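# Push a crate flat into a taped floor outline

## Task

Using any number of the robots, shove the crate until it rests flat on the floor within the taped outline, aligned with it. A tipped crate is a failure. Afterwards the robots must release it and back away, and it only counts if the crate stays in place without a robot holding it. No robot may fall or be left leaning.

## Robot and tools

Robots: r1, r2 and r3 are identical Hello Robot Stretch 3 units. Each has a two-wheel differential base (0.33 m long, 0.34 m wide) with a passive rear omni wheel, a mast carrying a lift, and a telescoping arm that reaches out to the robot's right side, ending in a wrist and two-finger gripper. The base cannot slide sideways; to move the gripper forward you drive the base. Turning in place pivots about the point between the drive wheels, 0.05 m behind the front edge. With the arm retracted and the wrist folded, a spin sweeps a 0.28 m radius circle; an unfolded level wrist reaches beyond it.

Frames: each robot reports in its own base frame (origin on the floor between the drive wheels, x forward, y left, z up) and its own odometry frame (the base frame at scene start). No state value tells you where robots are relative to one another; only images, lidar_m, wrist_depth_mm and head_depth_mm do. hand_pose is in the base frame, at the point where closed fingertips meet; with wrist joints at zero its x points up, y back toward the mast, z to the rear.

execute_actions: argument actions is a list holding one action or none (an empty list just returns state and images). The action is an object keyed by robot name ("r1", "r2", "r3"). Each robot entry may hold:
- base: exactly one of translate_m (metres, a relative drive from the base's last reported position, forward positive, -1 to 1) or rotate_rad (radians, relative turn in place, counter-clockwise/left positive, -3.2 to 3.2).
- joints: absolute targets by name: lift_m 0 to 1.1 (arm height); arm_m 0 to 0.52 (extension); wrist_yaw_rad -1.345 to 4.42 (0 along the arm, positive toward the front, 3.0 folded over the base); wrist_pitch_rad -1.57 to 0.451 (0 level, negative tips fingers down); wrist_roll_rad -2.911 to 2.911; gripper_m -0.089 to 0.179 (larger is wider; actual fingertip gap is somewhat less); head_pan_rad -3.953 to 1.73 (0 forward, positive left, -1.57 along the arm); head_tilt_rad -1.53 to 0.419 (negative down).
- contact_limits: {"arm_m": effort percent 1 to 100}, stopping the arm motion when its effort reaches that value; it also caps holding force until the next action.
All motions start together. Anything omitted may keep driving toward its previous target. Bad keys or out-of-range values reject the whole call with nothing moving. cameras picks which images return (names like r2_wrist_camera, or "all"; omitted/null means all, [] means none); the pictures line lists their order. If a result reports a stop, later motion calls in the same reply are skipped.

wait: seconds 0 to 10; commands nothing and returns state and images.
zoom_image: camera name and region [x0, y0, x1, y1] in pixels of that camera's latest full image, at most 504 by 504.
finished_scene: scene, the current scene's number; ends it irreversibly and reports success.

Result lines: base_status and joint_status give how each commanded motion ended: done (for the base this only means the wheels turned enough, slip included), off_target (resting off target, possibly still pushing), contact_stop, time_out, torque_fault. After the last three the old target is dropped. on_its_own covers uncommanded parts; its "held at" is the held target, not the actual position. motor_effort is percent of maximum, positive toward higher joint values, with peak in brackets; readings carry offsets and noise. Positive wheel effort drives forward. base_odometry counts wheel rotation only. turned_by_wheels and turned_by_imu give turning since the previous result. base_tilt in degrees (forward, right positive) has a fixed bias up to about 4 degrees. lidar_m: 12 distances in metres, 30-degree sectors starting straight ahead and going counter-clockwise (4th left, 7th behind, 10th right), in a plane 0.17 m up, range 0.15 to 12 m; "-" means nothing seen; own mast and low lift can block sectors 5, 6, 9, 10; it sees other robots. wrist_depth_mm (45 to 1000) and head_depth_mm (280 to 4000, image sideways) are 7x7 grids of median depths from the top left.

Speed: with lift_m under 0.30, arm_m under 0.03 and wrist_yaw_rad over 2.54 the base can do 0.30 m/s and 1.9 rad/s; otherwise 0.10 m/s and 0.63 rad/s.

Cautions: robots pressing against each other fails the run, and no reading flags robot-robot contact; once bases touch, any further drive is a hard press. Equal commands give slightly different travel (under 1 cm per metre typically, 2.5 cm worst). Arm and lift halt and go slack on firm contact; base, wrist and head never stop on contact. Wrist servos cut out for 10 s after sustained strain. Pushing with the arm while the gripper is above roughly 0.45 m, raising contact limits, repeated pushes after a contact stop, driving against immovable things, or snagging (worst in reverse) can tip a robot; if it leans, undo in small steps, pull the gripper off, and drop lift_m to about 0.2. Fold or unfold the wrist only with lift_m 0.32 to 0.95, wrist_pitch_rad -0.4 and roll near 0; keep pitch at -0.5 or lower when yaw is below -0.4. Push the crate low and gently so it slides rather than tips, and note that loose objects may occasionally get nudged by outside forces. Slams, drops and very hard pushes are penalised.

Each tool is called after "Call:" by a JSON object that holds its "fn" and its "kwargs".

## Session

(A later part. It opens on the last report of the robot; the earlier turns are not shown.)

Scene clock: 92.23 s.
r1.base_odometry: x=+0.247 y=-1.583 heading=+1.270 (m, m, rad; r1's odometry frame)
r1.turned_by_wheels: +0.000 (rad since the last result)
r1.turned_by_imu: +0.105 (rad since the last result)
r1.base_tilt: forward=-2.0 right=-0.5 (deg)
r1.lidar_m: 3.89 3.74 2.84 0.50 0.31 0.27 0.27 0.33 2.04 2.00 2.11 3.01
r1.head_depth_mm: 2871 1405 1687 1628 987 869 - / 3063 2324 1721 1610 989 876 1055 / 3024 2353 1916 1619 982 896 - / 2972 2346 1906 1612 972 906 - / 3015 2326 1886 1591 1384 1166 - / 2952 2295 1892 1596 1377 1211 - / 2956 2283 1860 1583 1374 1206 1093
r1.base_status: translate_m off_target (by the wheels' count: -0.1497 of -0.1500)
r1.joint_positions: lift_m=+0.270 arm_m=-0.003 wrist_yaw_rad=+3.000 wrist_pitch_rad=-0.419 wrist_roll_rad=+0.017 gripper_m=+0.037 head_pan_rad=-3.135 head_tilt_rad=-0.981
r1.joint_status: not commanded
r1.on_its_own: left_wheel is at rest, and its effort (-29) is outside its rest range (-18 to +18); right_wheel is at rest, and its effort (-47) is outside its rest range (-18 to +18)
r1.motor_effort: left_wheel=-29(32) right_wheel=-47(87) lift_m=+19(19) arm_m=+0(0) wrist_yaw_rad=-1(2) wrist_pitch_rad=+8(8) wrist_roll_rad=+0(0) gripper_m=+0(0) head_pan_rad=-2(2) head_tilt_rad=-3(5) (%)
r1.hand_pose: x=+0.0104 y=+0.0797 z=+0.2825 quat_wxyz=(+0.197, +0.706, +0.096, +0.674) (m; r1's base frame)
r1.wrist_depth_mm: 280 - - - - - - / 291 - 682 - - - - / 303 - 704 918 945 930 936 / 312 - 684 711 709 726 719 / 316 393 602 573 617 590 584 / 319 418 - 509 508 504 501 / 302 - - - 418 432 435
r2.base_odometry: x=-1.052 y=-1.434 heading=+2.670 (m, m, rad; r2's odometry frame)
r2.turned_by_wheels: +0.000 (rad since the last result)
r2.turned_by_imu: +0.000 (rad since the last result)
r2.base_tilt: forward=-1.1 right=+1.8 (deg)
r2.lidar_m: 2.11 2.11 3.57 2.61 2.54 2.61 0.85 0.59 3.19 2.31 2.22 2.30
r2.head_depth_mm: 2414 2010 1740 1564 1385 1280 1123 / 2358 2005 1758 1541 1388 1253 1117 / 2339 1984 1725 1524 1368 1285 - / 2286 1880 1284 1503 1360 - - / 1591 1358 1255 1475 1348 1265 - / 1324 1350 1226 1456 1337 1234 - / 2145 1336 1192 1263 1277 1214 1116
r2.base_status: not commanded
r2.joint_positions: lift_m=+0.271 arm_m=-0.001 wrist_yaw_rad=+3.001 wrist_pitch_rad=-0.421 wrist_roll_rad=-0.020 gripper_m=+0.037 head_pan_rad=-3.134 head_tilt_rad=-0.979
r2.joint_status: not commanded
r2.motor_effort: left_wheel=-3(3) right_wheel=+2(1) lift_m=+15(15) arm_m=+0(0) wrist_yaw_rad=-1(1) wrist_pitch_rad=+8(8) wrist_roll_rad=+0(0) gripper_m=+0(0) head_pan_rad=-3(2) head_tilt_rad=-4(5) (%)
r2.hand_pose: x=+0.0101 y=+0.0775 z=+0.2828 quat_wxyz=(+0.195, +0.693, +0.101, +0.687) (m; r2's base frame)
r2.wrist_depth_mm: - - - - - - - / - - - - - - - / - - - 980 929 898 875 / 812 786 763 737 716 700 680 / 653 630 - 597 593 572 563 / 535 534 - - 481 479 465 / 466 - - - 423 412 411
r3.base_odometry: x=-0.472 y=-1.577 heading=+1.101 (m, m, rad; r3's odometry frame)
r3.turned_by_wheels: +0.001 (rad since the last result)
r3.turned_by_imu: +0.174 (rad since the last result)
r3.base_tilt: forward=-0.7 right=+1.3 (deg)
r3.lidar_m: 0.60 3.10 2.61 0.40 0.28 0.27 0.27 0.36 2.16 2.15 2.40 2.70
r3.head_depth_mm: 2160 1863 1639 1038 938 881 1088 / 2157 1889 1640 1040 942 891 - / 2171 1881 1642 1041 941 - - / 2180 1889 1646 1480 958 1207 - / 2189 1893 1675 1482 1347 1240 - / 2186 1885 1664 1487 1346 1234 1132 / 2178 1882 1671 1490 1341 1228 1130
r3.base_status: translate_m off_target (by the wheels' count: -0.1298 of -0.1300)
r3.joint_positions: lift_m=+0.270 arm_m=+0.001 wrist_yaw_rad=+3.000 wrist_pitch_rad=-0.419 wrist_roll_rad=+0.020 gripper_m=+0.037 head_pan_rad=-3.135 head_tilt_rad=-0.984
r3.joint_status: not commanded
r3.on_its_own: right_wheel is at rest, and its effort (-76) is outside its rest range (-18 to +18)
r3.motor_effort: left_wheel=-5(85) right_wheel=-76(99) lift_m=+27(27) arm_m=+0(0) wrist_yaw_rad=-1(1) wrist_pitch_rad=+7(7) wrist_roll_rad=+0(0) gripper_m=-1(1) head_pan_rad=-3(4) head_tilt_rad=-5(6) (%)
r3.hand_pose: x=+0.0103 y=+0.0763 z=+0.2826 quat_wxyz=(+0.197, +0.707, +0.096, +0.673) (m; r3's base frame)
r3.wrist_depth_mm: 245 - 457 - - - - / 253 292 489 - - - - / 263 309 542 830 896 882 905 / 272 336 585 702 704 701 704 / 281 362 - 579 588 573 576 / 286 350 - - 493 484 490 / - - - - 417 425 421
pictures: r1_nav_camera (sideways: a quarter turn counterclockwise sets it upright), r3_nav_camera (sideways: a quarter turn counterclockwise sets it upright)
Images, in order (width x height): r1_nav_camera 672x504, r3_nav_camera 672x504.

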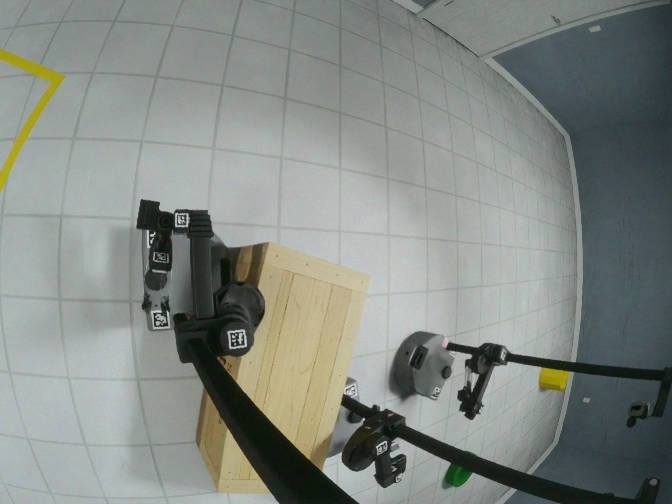

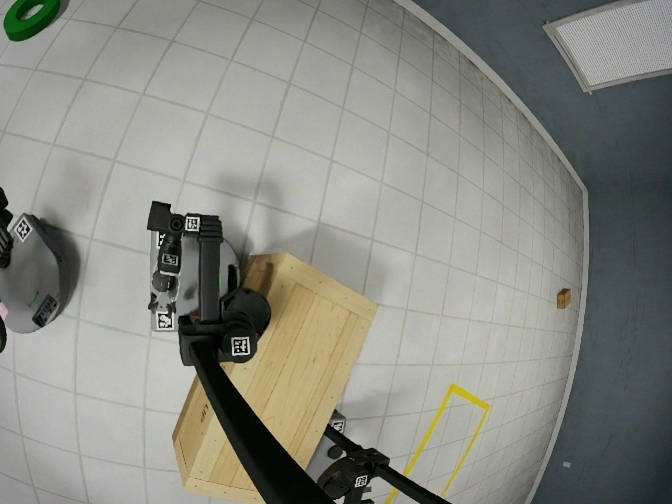

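Call:
{"fn": "execute_actions", "kwargs": {"actions": [{"r1":{"base":{"translate_m":-0.1}},"r3":{"base":{"translate_m":-0.08}}}], "cameras": ["r1_nav_camera","r3_nav_camera"]}}

Scene clock: 98.87 s.
r1.base_odometry: x=+0.218 y=-1.678 heading=+1.271 (m, m, rad; r1's odometry frame)
r1.turned_by_wheels: +0.001 (rad since the last result)
r1.turned_by_imu: +0.016 (rad since the last result)
r1.base_tilt: forward=-2.0 right=-0.3 (deg)
r1.lidar_m: 3.98 3.69 2.84 0.35 0.27 0.26 0.28 2.61 2.03 1.99 2.10 3.06
r1.head_depth_mm: 3070 1355 1604 1561 991 870 - / 3086 2351 1920 1602 984 868 - / 3066 2344 1883 1607 984 894 - / 3009 2331 1897 1603 973 906 - / 2989 2290 1884 1596 1385 1201 - / 2930 2291 1882 1588 1382 1221 1137 / 2915 2270 1870 1583 1376 1207 1086
r1.base_status: translate_m off_target (by the wheels' count: -0.0996 of -0.1000)
r1.joint_positions: lift_m=+0.270 arm_m=-0.003 wrist_yaw_rad=+3.000 wrist_pitch_rad=-0.419 wrist_roll_rad=+0.017 gripper_m=+0.037 head_pan_rad=-3.135 head_tilt_rad=-0.982
r1.joint_status: not commanded
r1.on_its_own: left_wheel is at rest, and its effort (-22) is outside its rest range (-18 to +18); right_wheel is at rest, and its effort (-81) is outside its rest range (-18 to +18)
r1.motor_effort: left_wheel=-22(35) right_wheel=-81(86) lift_m=+20(19) arm_m=+0(1) wrist_yaw_rad=+1(0) wrist_pitch_rad=+7(8) wrist_roll_rad=+0(0) gripper_m=+0(0) head_pan_rad=-2(2) head_tilt_rad=-4(4) (%)
r1.hand_pose: x=+0.0104 y=+0.0797 z=+0.2825 quat_wxyz=(+0.197, +0.706, +0.096, +0.674) (m; r1's base frame)
r1.wrist_depth_mm: - - 406 - - - - / 242 - 425 - - - - / 257 - 456 837 933 923 918 / 267 - 491 685 711 735 735 / 276 323 506 586 603 579 591 / 287 344 - 517 516 503 502 / 277 - - - 421 433 432
r2.base_odometry: x=-1.052 y=-1.434 heading=+2.670 (m, m, rad; r2's odometry frame)
r2.turned_by_wheels: +0.000 (rad since the last result)
r2.turned_by_imu: -0.001 (rad since the last result)
r2.base_tilt: forward=-1.1 right=+1.8 (deg)
r2.lidar_m: 2.11 2.12 3.58 2.60 2.54 2.61 0.77 0.63 3.21 2.32 2.23 2.30
r2.head_depth_mm: 2409 2020 1756 1543 1390 1275 1122 / 2364 2009 1754 1535 1378 1258 1118 / 2317 1982 1732 1531 1371 1292 - / 2247 1957 1224 1443 1374 - - / 2261 1325 1214 1433 1349 1263 - / 1269 1330 1201 1419 1346 1231 - / 2191 1333 1186 1278 1297 1206 1109
r2.base_status: not commanded
r2.joint_positions: lift_m=+0.271 arm_m=-0.001 wrist_yaw_rad=+3.001 wrist_pitch_rad=-0.421 wrist_roll_rad=-0.020 gripper_m=+0.037 head_pan_rad=-3.134 head_tilt_rad=-0.979
r2.joint_status: not commanded
r2.motor_effort: left_wheel=-3(3) right_wheel=+1(1) lift_m=+15(15) arm_m=+0(0) wrist_yaw_rad=-1(1) wrist_pitch_rad=+8(7) wrist_roll_rad=+0(0) gripper_m=+0(0) head_pan_rad=-3(3) head_tilt_rad=-5(5) (%)
r2.hand_pose: x=+0.0101 y=+0.0775 z=+0.2828 quat_wxyz=(+0.195, +0.693, +0.101, +0.687) (m; r2's base frame)
r2.wrist_depth_mm: - - - - - - - / - - - - - - - / - - - 980 934 914 871 / 807 784 761 730 710 689 677 / 658 630 - 601 592 579 553 / 540 528 - - 473 482 465 / 465 - - - 425 419 408
r3.base_odometry: x=-0.508 y=-1.648 heading=+1.102 (m, m, rad; r3's odometry frame)
r3.turned_by_wheels: +0.001 (rad since the last result)
r3.turned_by_imu: +0.056 (rad since the last result)
r3.base_tilt: forward=-0.7 right=+1.3 (deg)
r3.lidar_m: 0.64 3.02 0.51 0.29 0.25 0.25 0.29 2.48 2.12 2.12 2.45 2.74
r3.head_depth_mm: 2130 1857 1646 1040 939 856 1023 / 2158 1873 1655 1043 939 889 - / 2162 1878 1650 1476 953 - - / 2159 1878 1660 1483 1180 1253 - / 2178 1879 1667 1477 1344 1243 - / 2168 1889 1656 1483 1342 1231 1135 / 2177 1893 1675 1485 1348 1227 1125
r3.base_status: translate_m off_target (by the wheels' count: -0.0798 of -0.0800)
r3.joint_positions: lift_m=+0.270 arm_m=+0.001 wrist_yaw_rad=+3.000 wrist_pitch_rad=-0.419 wrist_roll_rad=+0.020 gripper_m=+0.037 head_pan_rad=-3.135 head_tilt_rad=-0.984
r3.joint_status: not commanded
r3.on_its_own: right_wheel is at rest, and its effort (-82) is outside its rest range (-18 to +18)
r3.motor_effort: left_wheel=-1(60) right_wheel=-82(97) lift_m=+27(27) arm_m=+0(0) wrist_yaw_rad=+0(0) wrist_pitch_rad=+7(6) wrist_roll_rad=+0(0) gripper_m=+0(0) head_pan_rad=-3(4) head_tilt_rad=-5(4) (%)
r3.hand_pose: x=+0.0103 y=+0.0763 z=+0.2826 quat_wxyz=(+0.197, +0.707, +0.096, +0.673) (m; r3's base frame)
r3.wrist_depth_mm: 211 - 318 396 - - - / 221 244 344 441 - - - / 233 265 375 484 833 896 911 / 244 286 415 539 706 704 705 / 259 311 - 580 604 568 576 / 272 314 - - 484 490 492 / - - - - 419 422 423
pictures: r1_nav_camera (sideways: a quarter turn counterclockwise sets it upright), r3_nav_camera (sideways: a quarter turn counterclockwise sets it upright)
Images, in order (width x height): r1_nav_camera 672x504, r3_nav_camera 672x504.

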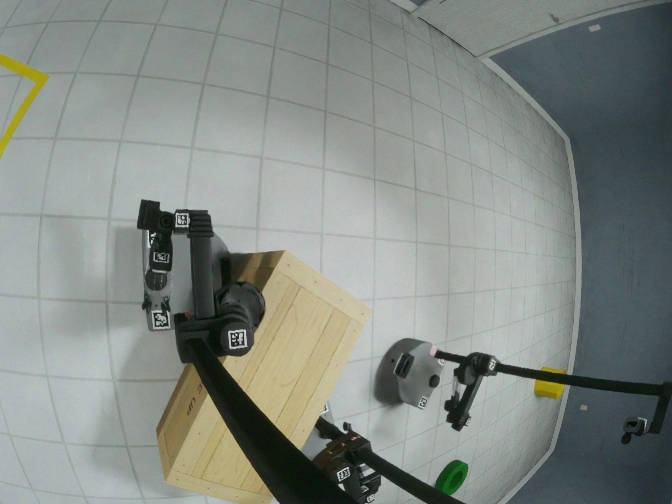

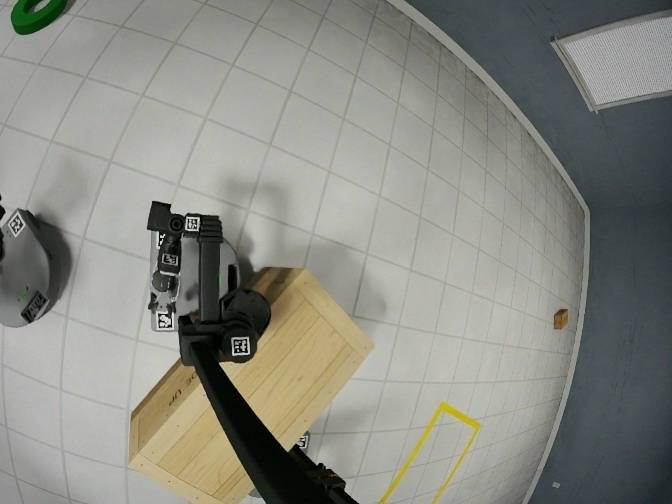

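Call:
{"fn": "execute_actions", "kwargs": {"actions": [{"r1":{"base":{"translate_m":0.1}},"r3":{"base":{"translate_m":0.08}}}], "cameras": []}}

Call:
{"fn": "execute_actions", "kwargs": {"actions": [{"r1":{"base":{"rotate_rad":-1.17}},"r3":{"base":{"rotate_rad":0.8}}}], "cameras": []}}

Call:
{"fn": "execute_actions", "kwargs": {"actions": [{"r1":{"base":{"translate_m":0.6}},"r3":{"base":{"translate_m":-0.19}}}], "cameras": []}}

Call:
{"fn": "execute_actions", "kwargs": {"actions": [{"r1":{"base":{"translate_m":0.5}},"r3":{"base":{"rotate_rad":-1.57}},"r2":{"base":{"translate_m":-0.2}}}], "cameras": ["r2_nav_camera","r3_nav_camera"]}}

Scene clock: 110.07 s.
r1.base_odometry: x=+0.247 y=-1.583 heading=+1.271 (m, m, rad; r1's odometry frame)
r1.turned_by_wheels: +0.000 (rad since the last result)
r1.turned_by_imu: +0.001 (rad since the last result)
r1.base_tilt: forward=-1.9 right=-0.5 (deg)
r1.lidar_m: 3.87 3.71 2.83 0.46 0.35 0.34 0.36 2.62 2.04 1.99 2.12 3.08
r1.head_depth_mm: 2933 1396 1680 1633 989 874 - / 3066 2362 1773 1618 981 896 - / 3023 2358 1907 1130 983 948 - / 3001 2343 1901 1609 995 1198 - / 2994 2292 1902 1595 1352 1242 - / 2996 2287 1880 1591 1382 1216 1138 / 2920 2254 1869 1593 1374 1215 1080
r1.base_status: done
r1.joint_positions: lift_m=+0.270 arm_m=-0.003 wrist_yaw_rad=+3.000 wrist_pitch_rad=-0.419 wrist_roll_rad=+0.017 gripper_m=+0.037 head_pan_rad=-3.135 head_tilt_rad=-0.982
r1.joint_status: not commanded
r1.motor_effort: left_wheel=+0(19) right_wheel=+1(70) lift_m=+19(19) arm_m=+0(0) wrist_yaw_rad=-1(0) wrist_pitch_rad=+7(7) wrist_roll_rad=+0(0) gripper_m=+0(0) head_pan_rad=-2(2) head_tilt_rad=-4(4) (%)
r1.hand_pose: x=+0.0104 y=+0.0797 z=+0.2825 quat_wxyz=(+0.197, +0.706, +0.096, +0.674) (m; r1's base frame)
r1.wrist_depth_mm: 295 - 523 - - - - / 309 - 557 - - - - / 329 - 594 929 937 933 954 / 341 - 650 727 709 721 735 / 352 414 610 589 613 584 599 / 365 447 - 509 510 503 500 / 358 - - - 424 434 430
r2.base_odometry: x=-1.052 y=-1.434 heading=+2.670 (m, m, rad; r2's odometry frame)
r2.turned_by_wheels: +0.000 (rad since the last result)
r2.turned_by_imu: -0.001 (rad since the last result)
r2.base_tilt: forward=-1.1 right=+1.9 (deg)
r2.lidar_m: 2.11 2.12 3.56 2.61 2.53 2.61 0.77 0.55 3.19 2.32 2.22 2.30
r2.head_depth_mm: 2397 2023 1759 1561 1388 1270 1120 / 2351 1987 1744 1546 1387 1261 1114 / 2321 1976 1727 1534 1379 1292 - / 2298 1952 1224 1450 1361 - - / 1563 1705 1206 1442 1354 1262 - / 1321 1351 1202 1415 1325 1236 - / 2169 1341 1183 1253 1220 1207 1112
r2.base_status: not commanded
r2.joint_positions: lift_m=+0.271 arm_m=-0.001 wrist_yaw_rad=+3.001 wrist_pitch_rad=-0.421 wrist_roll_rad=-0.020 gripper_m=+0.037 head_pan_rad=-3.134 head_tilt_rad=-0.979
r2.joint_status: not commanded
r2.motor_effort: left_wheel=-3(3) right_wheel=+2(1) lift_m=+15(15) arm_m=+0(0) wrist_yaw_rad=-1(1) wrist_pitch_rad=+8(7) wrist_roll_rad=+0(0) gripper_m=-1(0) head_pan_rad=-3(3) head_tilt_rad=-5(4) (%)
r2.hand_pose: x=+0.0101 y=+0.0775 z=+0.2828 quat_wxyz=(+0.195, +0.693, +0.101, +0.687) (m; r2's base frame)
r2.wrist_depth_mm: - - - - - - - / - - - - - - - / - - - 968 966 918 864 / 818 783 754 748 710 693 668 / 638 617 - 597 594 565 552 / 536 528 - - 479 484 471 / 466 - - - 424 415 411
r3.base_odometry: x=-0.472 y=-1.577 heading=+1.102 (m, m, rad; r3's odometry frame)
r3.turned_by_wheels: +0.000 (rad since the last result)
r3.turned_by_imu: -0.001 (rad since the last result)
r3.base_tilt: forward=-0.8 right=+1.3 (deg)
r3.lidar_m: 0.56 2.99 2.61 0.36 0.31 0.31 0.35 2.50 2.14 2.14 2.47 2.66
r3.head_depth_mm: 2124 1865 1649 1039 936 875 1098 / 2137 1850 1656 1038 941 905 - / 2168 1865 1637 1041 979 - - / 2164 1865 1650 1478 1287 1254 - / 2182 1888 1662 1483 1343 1238 - / 2173 1886 1669 1488 1345 1234 1132 / 2176 1905 1668 1491 1342 1231 1131
r3.base_status: done
r3.joint_positions: lift_m=+0.270 arm_m=+0.001 wrist_yaw_rad=+3.000 wrist_pitch_rad=-0.419 wrist_roll_rad=+0.020 gripper_m=+0.037 head_pan_rad=-3.135 head_tilt_rad=-0.984
r3.joint_status: not commanded
r3.motor_effort: left_wheel=+0(10) right_wheel=+1(65) lift_m=+27(27) arm_m=+0(0) wrist_yaw_rad=+0(1) wrist_pitch_rad=+7(7) wrist_roll_rad=+0(0) gripper_m=-1(1) head_pan_rad=-4(3) head_tilt_rad=-3(4) (%)
r3.hand_pose: x=+0.0103 y=+0.0763 z=+0.2826 quat_wxyz=(+0.197, +0.707, +0.096, +0.673) (m; r3's base frame)
r3.wrist_depth_mm: 254 - 380 479 - - - / 267 292 414 523 - - - / 282 318 456 584 906 916 904 / 291 343 514 635 700 694 702 / 311 376 - 566 605 580 574 / 326 381 - - 486 479 490 / - - - - 419 424 420
pictures: none
No camera images: the call's "cameras" was empty. Leave "cameras" out to get every camera's image.

Scene clock: 112.07 s.
r1.base_odometry: x=+0.247 y=-1.583 heading=+0.101 (m, m, rad; r1's odometry frame)
r1.turned_by_wheels: -1.170 (rad since the last result)
r1.turned_by_imu: -1.172 (rad since the last result)
r1.base_tilt: forward=-2.0 right=-0.5 (deg)
r1.lidar_m: 2.05 2.72 3.88 4.00 2.92 0.51 0.36 0.34 0.35 0.47 2.10 2.00
r1.head_depth_mm: 2471 2359 1922 1621 1404 1237 - / 2617 2374 1914 1623 1397 1231 - / 2678 2322 1916 1580 1112 1268 - / 2776 2331 1883 1128 1018 1243 - / 2845 2321 1891 1123 975 1141 - / 2924 2308 1175 1117 969 970 1145 / 2933 2110 1252 1416 965 883 1066
r1.base_status: done
r1.joint_positions: lift_m=+0.270 arm_m=-0.003 wrist_yaw_rad=+3.000 wrist_pitch_rad=-0.419 wrist_roll_rad=+0.017 gripper_m=+0.037 head_pan_rad=-3.135 head_tilt_rad=-0.982
r1.joint_status: not commanded
r1.motor_effort: left_wheel=+2(8) right_wheel=-2(7) lift_m=+20(19) arm_m=+0(0) wrist_yaw_rad=+0(0) wrist_pitch_rad=+8(7) wrist_roll_rad=+0(0) gripper_m=+0(0) head_pan_rad=-1(1) head_tilt_rad=-4(3) (%)
r1.hand_pose: x=+0.0104 y=+0.0797 z=+0.2825 quat_wxyz=(+0.197, +0.706, +0.096, +0.674) (m; r1's base frame)
r1.wrist_depth_mm: - - - - - - - / - - - - - - - / 917 - 902 911 926 919 973 / 712 - 719 721 739 714 719 / 588 585 608 596 612 606 594 / 493 503 - 519 517 501 498 / 438 - - - 421 431 433
r2.base_odometry: x=-1.052 y=-1.434 heading=+2.670 (m, m, rad; r2's odometry frame)
r2.turned_by_wheels: +0.000 (rad since the last result)
r2.turned_by_imu: +0.000 (rad since the last result)
r2.base_tilt: forward=-1.1 right=+1.8 (deg)
r2.lidar_m: 2.11 2.12 3.54 2.60 2.53 2.61 0.77 0.55 3.18 2.32 2.22 2.30
r2.head_depth_mm: 2403 2013 1761 1550 1394 1280 1122 / 2370 2002 1720 1535 1385 1250 1113 / 2315 1978 1725 1530 1367 1288 - / 2287 1972 1223 1458 1360 - - / 2278 1682 1222 1436 1359 1265 - / 2128 1347 1208 1425 1341 1238 - / 1364 1336 1190 1386 1271 1202 1118
r2.base_status: not commanded
r2.joint_positions: lift_m=+0.271 arm_m=-0.001 wrist_yaw_rad=+3.001 wrist_pitch_rad=-0.421 wrist_roll_rad=-0.020 gripper_m=+0.037 head_pan_rad=-3.134 head_tilt_rad=-0.979
r2.joint_status: not commanded
r2.motor_effort: left_wheel=-3(3) right_wheel=+1(2) lift_m=+15(15) arm_m=+0(0) wrist_yaw_rad=-1(1) wrist_pitch_rad=+8(7) wrist_roll_rad=+0(0) gripper_m=-1(0) head_pan_rad=-3(3) head_tilt_rad=-5(5) (%)
r2.hand_pose: x=+0.0101 y=+0.0775 z=+0.2828 quat_wxyz=(+0.195, +0.693, +0.101, +0.687) (m; r2's base frame)
r2.wrist_depth_mm: - - - - - - - / - - - - - - - / - - - 987 928 889 872 / 820 788 753 740 720 696 673 / 651 632 - 605 594 563 547 / 536 522 - - 478 487 468 / 465 - - - 426 416 410
r3.base_odometry: x=-0.472 y=-1.577 heading=+1.902 (m, m, rad; r3's odometry frame)
r3.turned_by_wheels: +0.800 (rad since the last result)
r3.turned_by_imu: +0.786 (rad since the last result)
r3.base_tilt: forward=-0.7 right=+1.3 (deg)
r3.lidar_m: 2.67 0.43 0.32 0.31 0.32 0.44 2.22 2.14 2.22 3.03 0.56 0.61
r3.head_depth_mm: 2163 1865 1648 1460 1331 1100 1063 / 2157 1867 1647 1467 1345 1264 - / 2156 1873 1657 1475 1332 - - / 2164 1881 1662 1485 1341 1253 - / 2148 1890 1664 1477 1344 1239 - / 2105 1898 1661 1482 1347 1230 1136 / 2074 1877 1668 1487 1345 1225 1130
r3.base_status: done
r3.joint_positions: lift_m=+0.270 arm_m=+0.001 wrist_yaw_rad=+3.000 wrist_pitch_rad=-0.419 wrist_roll_rad=+0.020 gripper_m=+0.037 head_pan_rad=-3.135 head_tilt_rad=-0.984
r3.joint_status: not commanded
r3.motor_effort: left_wheel=-1(7) right_wheel=+4(13) lift_m=+27(27) arm_m=+0(0) wrist_yaw_rad=-1(0) wrist_pitch_rad=+6(6) wrist_roll_rad=+0(0) gripper_m=-1(0) head_pan_rad=-4(4) head_tilt_rad=-5(4) (%)
r3.hand_pose: x=+0.0103 y=+0.0763 z=+0.2826 quat_wxyz=(+0.197, +0.707, +0.096, +0.673) (m; r3's base frame)
r3.wrist_depth_mm: 306 - 317 324 331 337 346 / 336 341 348 354 361 373 382 / 368 375 384 392 397 417 430 / 405 414 429 444 454 462 485 / 462 469 - 501 505 533 550 / 481 503 - - 484 488 486 / - - - - 428 420 420
pictures: none
No camera images: the call's "cameras" was empty. Leave "cameras" out to get every camera's image.

Scene clock: 115.77 s.
r1.base_odometry: x=+0.844 y=-1.522 heading=+0.101 (m, m, rad; r1's odometry frame)
r1.turned_by_wheels: +0.000 (rad since the last result)
r1.turned_by_imu: +0.002 (rad since the last result)
r1.base_tilt: forward=-1.8 right=-0.3 (deg)
r1.lidar_m: 1.50 1.99 3.60 3.70 3.49 3.31 0.90 0.85 5.17 2.17 1.54 1.46
r1.head_depth_mm: 2825 2349 1941 1626 1406 1230 - / 2926 2401 1917 1633 1403 1237 - / 3015 2351 1499 1607 1406 1275 - / 3017 2345 1399 1569 1388 1266 - / 2748 1695 1323 1499 1391 1235 - / 2929 2157 1322 1359 1380 1216 1137 / 2840 2302 1309 1231 1369 1213 1086
r1.base_status: done
r1.joint_positions: lift_m=+0.270 arm_m=-0.003 wrist_yaw_rad=+3.000 wrist_pitch_rad=-0.419 wrist_roll_rad=+0.017 gripper_m=+0.037 head_pan_rad=-3.135 head_tilt_rad=-0.982
r1.joint_status: not commanded
r1.motor_effort: left_wheel=+2(7) right_wheel=-2(6) lift_m=+19(19) arm_m=+0(0) wrist_yaw_rad=-1(0) wrist_pitch_rad=+8(8) wrist_roll_rad=+0(0) gripper_m=+0(1) head_pan_rad=-1(1) head_tilt_rad=-4(4) (%)
r1.hand_pose: x=+0.0104 y=+0.0797 z=+0.2825 quat_wxyz=(+0.197, +0.706, +0.096, +0.674) (m; r1's base frame)
r1.wrist_depth_mm: - - - - - - - / - - - - - - - / 898 - 931 930 929 938 940 / 704 - 703 727 716 726 720 / 584 587 600 584 611 590 590 / 496 498 - 507 510 503 498 / 444 - - - 417 431 436
r2.base_odometry: x=-1.052 y=-1.434 heading=+2.670 (m, m, rad; r2's odometry frame)
r2.turned_by_wheels: +0.000 (rad since the last result)
r2.turned_by_imu: -0.001 (rad since the last result)
r2.base_tilt: forward=-1.2 right=+1.7 (deg)
r2.lidar_m: 2.11 2.12 3.57 2.61 2.54 2.60 0.77 0.79 0.68 2.31 2.22 2.30
r2.head_depth_mm: 2397 2030 1753 1551 1388 1285 1118 / 2336 2009 1740 1534 1375 1259 1119 / 2284 1983 1725 1527 1374 1295 - / 1953 1926 1227 1448 1366 - - / 2215 1954 1210 1430 1346 1258 - / 2256 1343 1206 1441 1342 1245 - / 2227 1331 1192 1412 1339 1211 1116
r2.base_status: not commanded
r2.joint_positions: lift_m=+0.271 arm_m=-0.001 wrist_yaw_rad=+3.001 wrist_pitch_rad=-0.421 wrist_roll_rad=-0.020 gripper_m=+0.037 head_pan_rad=-3.134 head_tilt_rad=-0.979
r2.joint_status: not commanded
r2.motor_effort: left_wheel=-3(3) right_wheel=+1(2) lift_m=+15(15) arm_m=+0(0) wrist_yaw_rad=-1(1) wrist_pitch_rad=+8(8) wrist_roll_rad=+0(0) gripper_m=+0(0) head_pan_rad=-3(3) head_tilt_rad=-5(5) (%)
r2.hand_pose: x=+0.0101 y=+0.0775 z=+0.2828 quat_wxyz=(+0.195, +0.693, +0.101, +0.687) (m; r2's base frame)
r2.wrist_depth_mm: - - - - - - - / - - - - - - - / - - - 975 941 904 872 / 822 801 747 749 721 688 680 / 649 629 - 598 608 563 555 / 542 525 - - 482 480 465 / 457 - - - 426 414 406
r3.base_odometry: x=-0.410 y=-1.757 heading=+1.902 (m, m, rad; r3's odometry frame)
r3.turned_by_wheels: +0.000 (rad since the last result)
r3.turned_by_imu: -0.001 (rad since the last result)
r3.base_tilt: forward=-0.7 right=+1.3 (deg)
r3.lidar_m: 2.85 0.43 0.32 0.31 0.32 2.81 2.05 1.98 2.05 2.81 2.72 0.69
r3.head_depth_mm: 2143 1875 1639 1468 1330 1215 1067 / 2133 1870 1657 1478 1331 1254 - / 2164 1865 1659 1481 1331 - - / 2114 1871 1662 1470 1339 1249 - / 2059 1895 1652 1486 1337 1242 - / 2025 1901 1673 1487 1339 1224 1133 / 1940 1905 1653 1485 1343 1226 1129
r3.base_status: done
r3.joint_positions: lift_m=+0.270 arm_m=+0.001 wrist_yaw_rad=+3.000 wrist_pitch_rad=-0.419 wrist_roll_rad=+0.020 gripper_m=+0.037 head_pan_rad=-3.135 head_tilt_rad=-0.984
r3.joint_status: not commanded
r3.motor_effort: left_wheel=-1(9) right_wheel=+4(10) lift_m=+27(27) arm_m=-1(0) wrist_yaw_rad=-1(0) wrist_pitch_rad=+7(7) wrist_roll_rad=+0(0) gripper_m=+0(0) head_pan_rad=-4(3) head_tilt_rad=-5(4) (%)
r3.hand_pose: x=+0.0103 y=+0.0763 z=+0.2826 quat_wxyz=(+0.197, +0.707, +0.096, +0.673) (m; r3's base frame)
r3.wrist_depth_mm: - - 319 324 334 337 348 / - - 349 353 360 375 379 / 911 857 383 394 408 413 422 / 688 713 430 435 451 472 476 / 563 569 - 499 512 529 525 / 483 513 - - 485 482 491 / - - - - 426 424 418
pictures: none
No camera images: the call's "cameras" was empty. Leave "cameras" out to get every camera's image.

Scene clock: 119.17 s.
r1.base_odometry: x=+1.342 y=-1.472 heading=+0.101 (m, m, rad; r1's odometry frame)
r1.turned_by_wheels: +0.000 (rad since the last result)
r1.turned_by_imu: +0.002 (rad since the last result)
r1.base_tilt: forward=-1.9 right=-0.4 (deg)
r1.lidar_m: 1.04 1.38 3.39 3.49 3.94 3.77 1.34 1.31 4.78 1.51 1.06 1.01
r1.head_depth_mm: 3094 2348 1921 1620 1399 1238 - / 3062 2345 1904 1620 1401 1231 - / 3000 2148 1899 1627 1397 1265 - / 3022 1719 1851 1596 1392 1260 - / 2657 1635 1772 1597 1389 1238 - / 2735 1611 1652 1599 1377 1221 1143 / 2924 1608 1746 1591 1372 1211 1087
r1.base_status: done
r1.joint_positions: lift_m=+0.270 arm_m=-0.003 wrist_yaw_rad=+3.000 wrist_pitch_rad=-0.419 wrist_roll_rad=+0.017 gripper_m=+0.037 head_pan_rad=-3.135 head_tilt_rad=-0.982
r1.joint_status: not commanded
r1.motor_effort: left_wheel=+2(9) right_wheel=-2(7) lift_m=+19(19) arm_m=+0(1) wrist_yaw_rad=-1(1) wrist_pitch_rad=+7(8) wrist_roll_rad=+0(0) gripper_m=+1(1) head_pan_rad=-2(1) head_tilt_rad=-4(4) (%)
r1.hand_pose: x=+0.0104 y=+0.0797 z=+0.2825 quat_wxyz=(+0.197, +0.706, +0.096, +0.674) (m; r1's base frame)
r1.wrist_depth_mm: - - - - - - - / - - - - - - - / 917 - 926 963 931 936 929 / 715 - 724 727 715 721 724 / 586 588 617 585 624 593 603 / 502 498 - 524 517 500 501 / 435 - - - 420 427 435
r2.base_odometry: x=-0.874 y=-1.525 heading=+2.670 (m, m, rad; r2's odometry frame)
r2.turned_by_wheels: +0.000 (rad since the last result)
r2.turned_by_imu: -0.001 (rad since the last result)
r2.base_tilt: forward=-1.2 right=+1.8 (deg)
r2.lidar_m: 2.31 2.34 3.46 2.50 2.43 2.50 0.57 0.59 0.51 2.42 2.33 2.41
r2.head_depth_mm: 2408 2020 1747 1555 1391 1278 1120 / 2239 2027 1744 1543 1385 1252 1114 / 2113 1986 1729 1532 1362 1293 - / 2297 1943 1218 1116 1346 - - / 2284 1945 1184 1091 1327 1260 - / 2249 1927 1181 1097 1320 1238 - / 2221 1897 1168 1095 1314 1213 1116
r2.base_status: done
r2.joint_positions: lift_m=+0.271 arm_m=-0.001 wrist_yaw_rad=+3.001 wrist_pitch_rad=-0.421 wrist_roll_rad=-0.020 gripper_m=+0.037 head_pan_rad=-3.134 head_tilt_rad=-0.979
r2.joint_status: not commanded
r2.motor_effort: left_wheel=-3(15) right_wheel=+2(4) lift_m=+15(15) arm_m=+0(0) wrist_yaw_rad=-1(0) wrist_pitch_rad=+7(8) wrist_roll_rad=+0(0) gripper_m=+0(0) head_pan_rad=-3(3) head_tilt_rad=-5(4) (%)
r2.hand_pose: x=+0.0101 y=+0.0775 z=+0.2828 quat_wxyz=(+0.195, +0.693, +0.101, +0.687) (m; r2's base frame)
r2.wrist_depth_mm: - - - - - - - / - - - - - - - / - - - 959 930 899 886 / 811 804 756 739 727 696 681 / 654 623 - 594 606 568 553 / 542 529 - - 477 488 471 / 463 - - - 425 418 407
r3.base_odometry: x=-0.410 y=-1.757 heading=+0.332 (m, m, rad; r3's odometry frame)
r3.turned_by_wheels: -1.570 (rad since the last result)
r3.turned_by_imu: -1.540 (rad since the last result)
r3.base_tilt: forward=-0.7 right=+1.2 (deg)
r3.lidar_m: 2.83 2.72 0.58 2.84 0.43 0.32 0.31 0.32 2.79 2.05 1.98 2.06
r3.head_depth_mm: 2162 1868 1646 1032 941 1177 1093 / 2137 1874 1648 1042 940 1026 - / 2173 1870 1656 1040 956 - - / 2154 1882 1663 1040 955 1172 - / 2178 1869 1670 1061 958 1226 - / 2181 1907 1666 1477 1349 1229 1135 / 2194 1899 1672 1490 1345 1222 1127
r3.base_status: done
r3.joint_positions: lift_m=+0.270 arm_m=+0.001 wrist_yaw_rad=+3.000 wrist_pitch_rad=-0.419 wrist_roll_rad=+0.020 gripper_m=+0.037 head_pan_rad=-3.135 head_tilt_rad=-0.984
r3.joint_status: not commanded
r3.motor_effort: left_wheel=+2(10) right_wheel=-2(9) lift_m=+28(27) arm_m=+0(0) wrist_yaw_rad=+0(1) wrist_pitch_rad=+7(7) wrist_roll_rad=+0(0) gripper_m=+0(0) head_pan_rad=-4(3) head_tilt_rad=-4(4) (%)
r3.hand_pose: x=+0.0103 y=+0.0763 z=+0.2826 quat_wxyz=(+0.197, +0.707, +0.096, +0.673) (m; r3's base frame)
r3.wrist_depth_mm: 413 - - - - - - / 408 540 - - 735 - - / 409 542 895 587 542 902 892 / 403 554 715 627 564 664 722 / 403 546 - 571 600 584 584 / 383 520 - - 487 491 488 / - - - - 420 413 423
pictures: r2_nav_camera (sideways: a quarter turn counterclockwise sets it upright), r3_nav_camera (sideways: a quarter turn counterclockwise sets it upright)
Images, in order (width x height): r2_nav_camera 672x504, r3_nav_camera 672x504.

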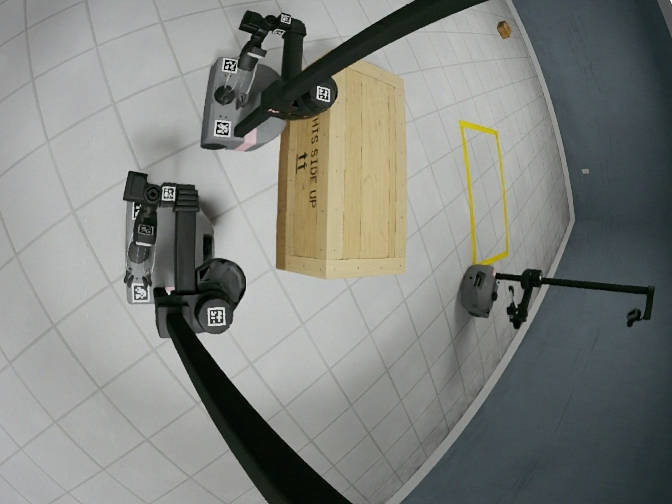

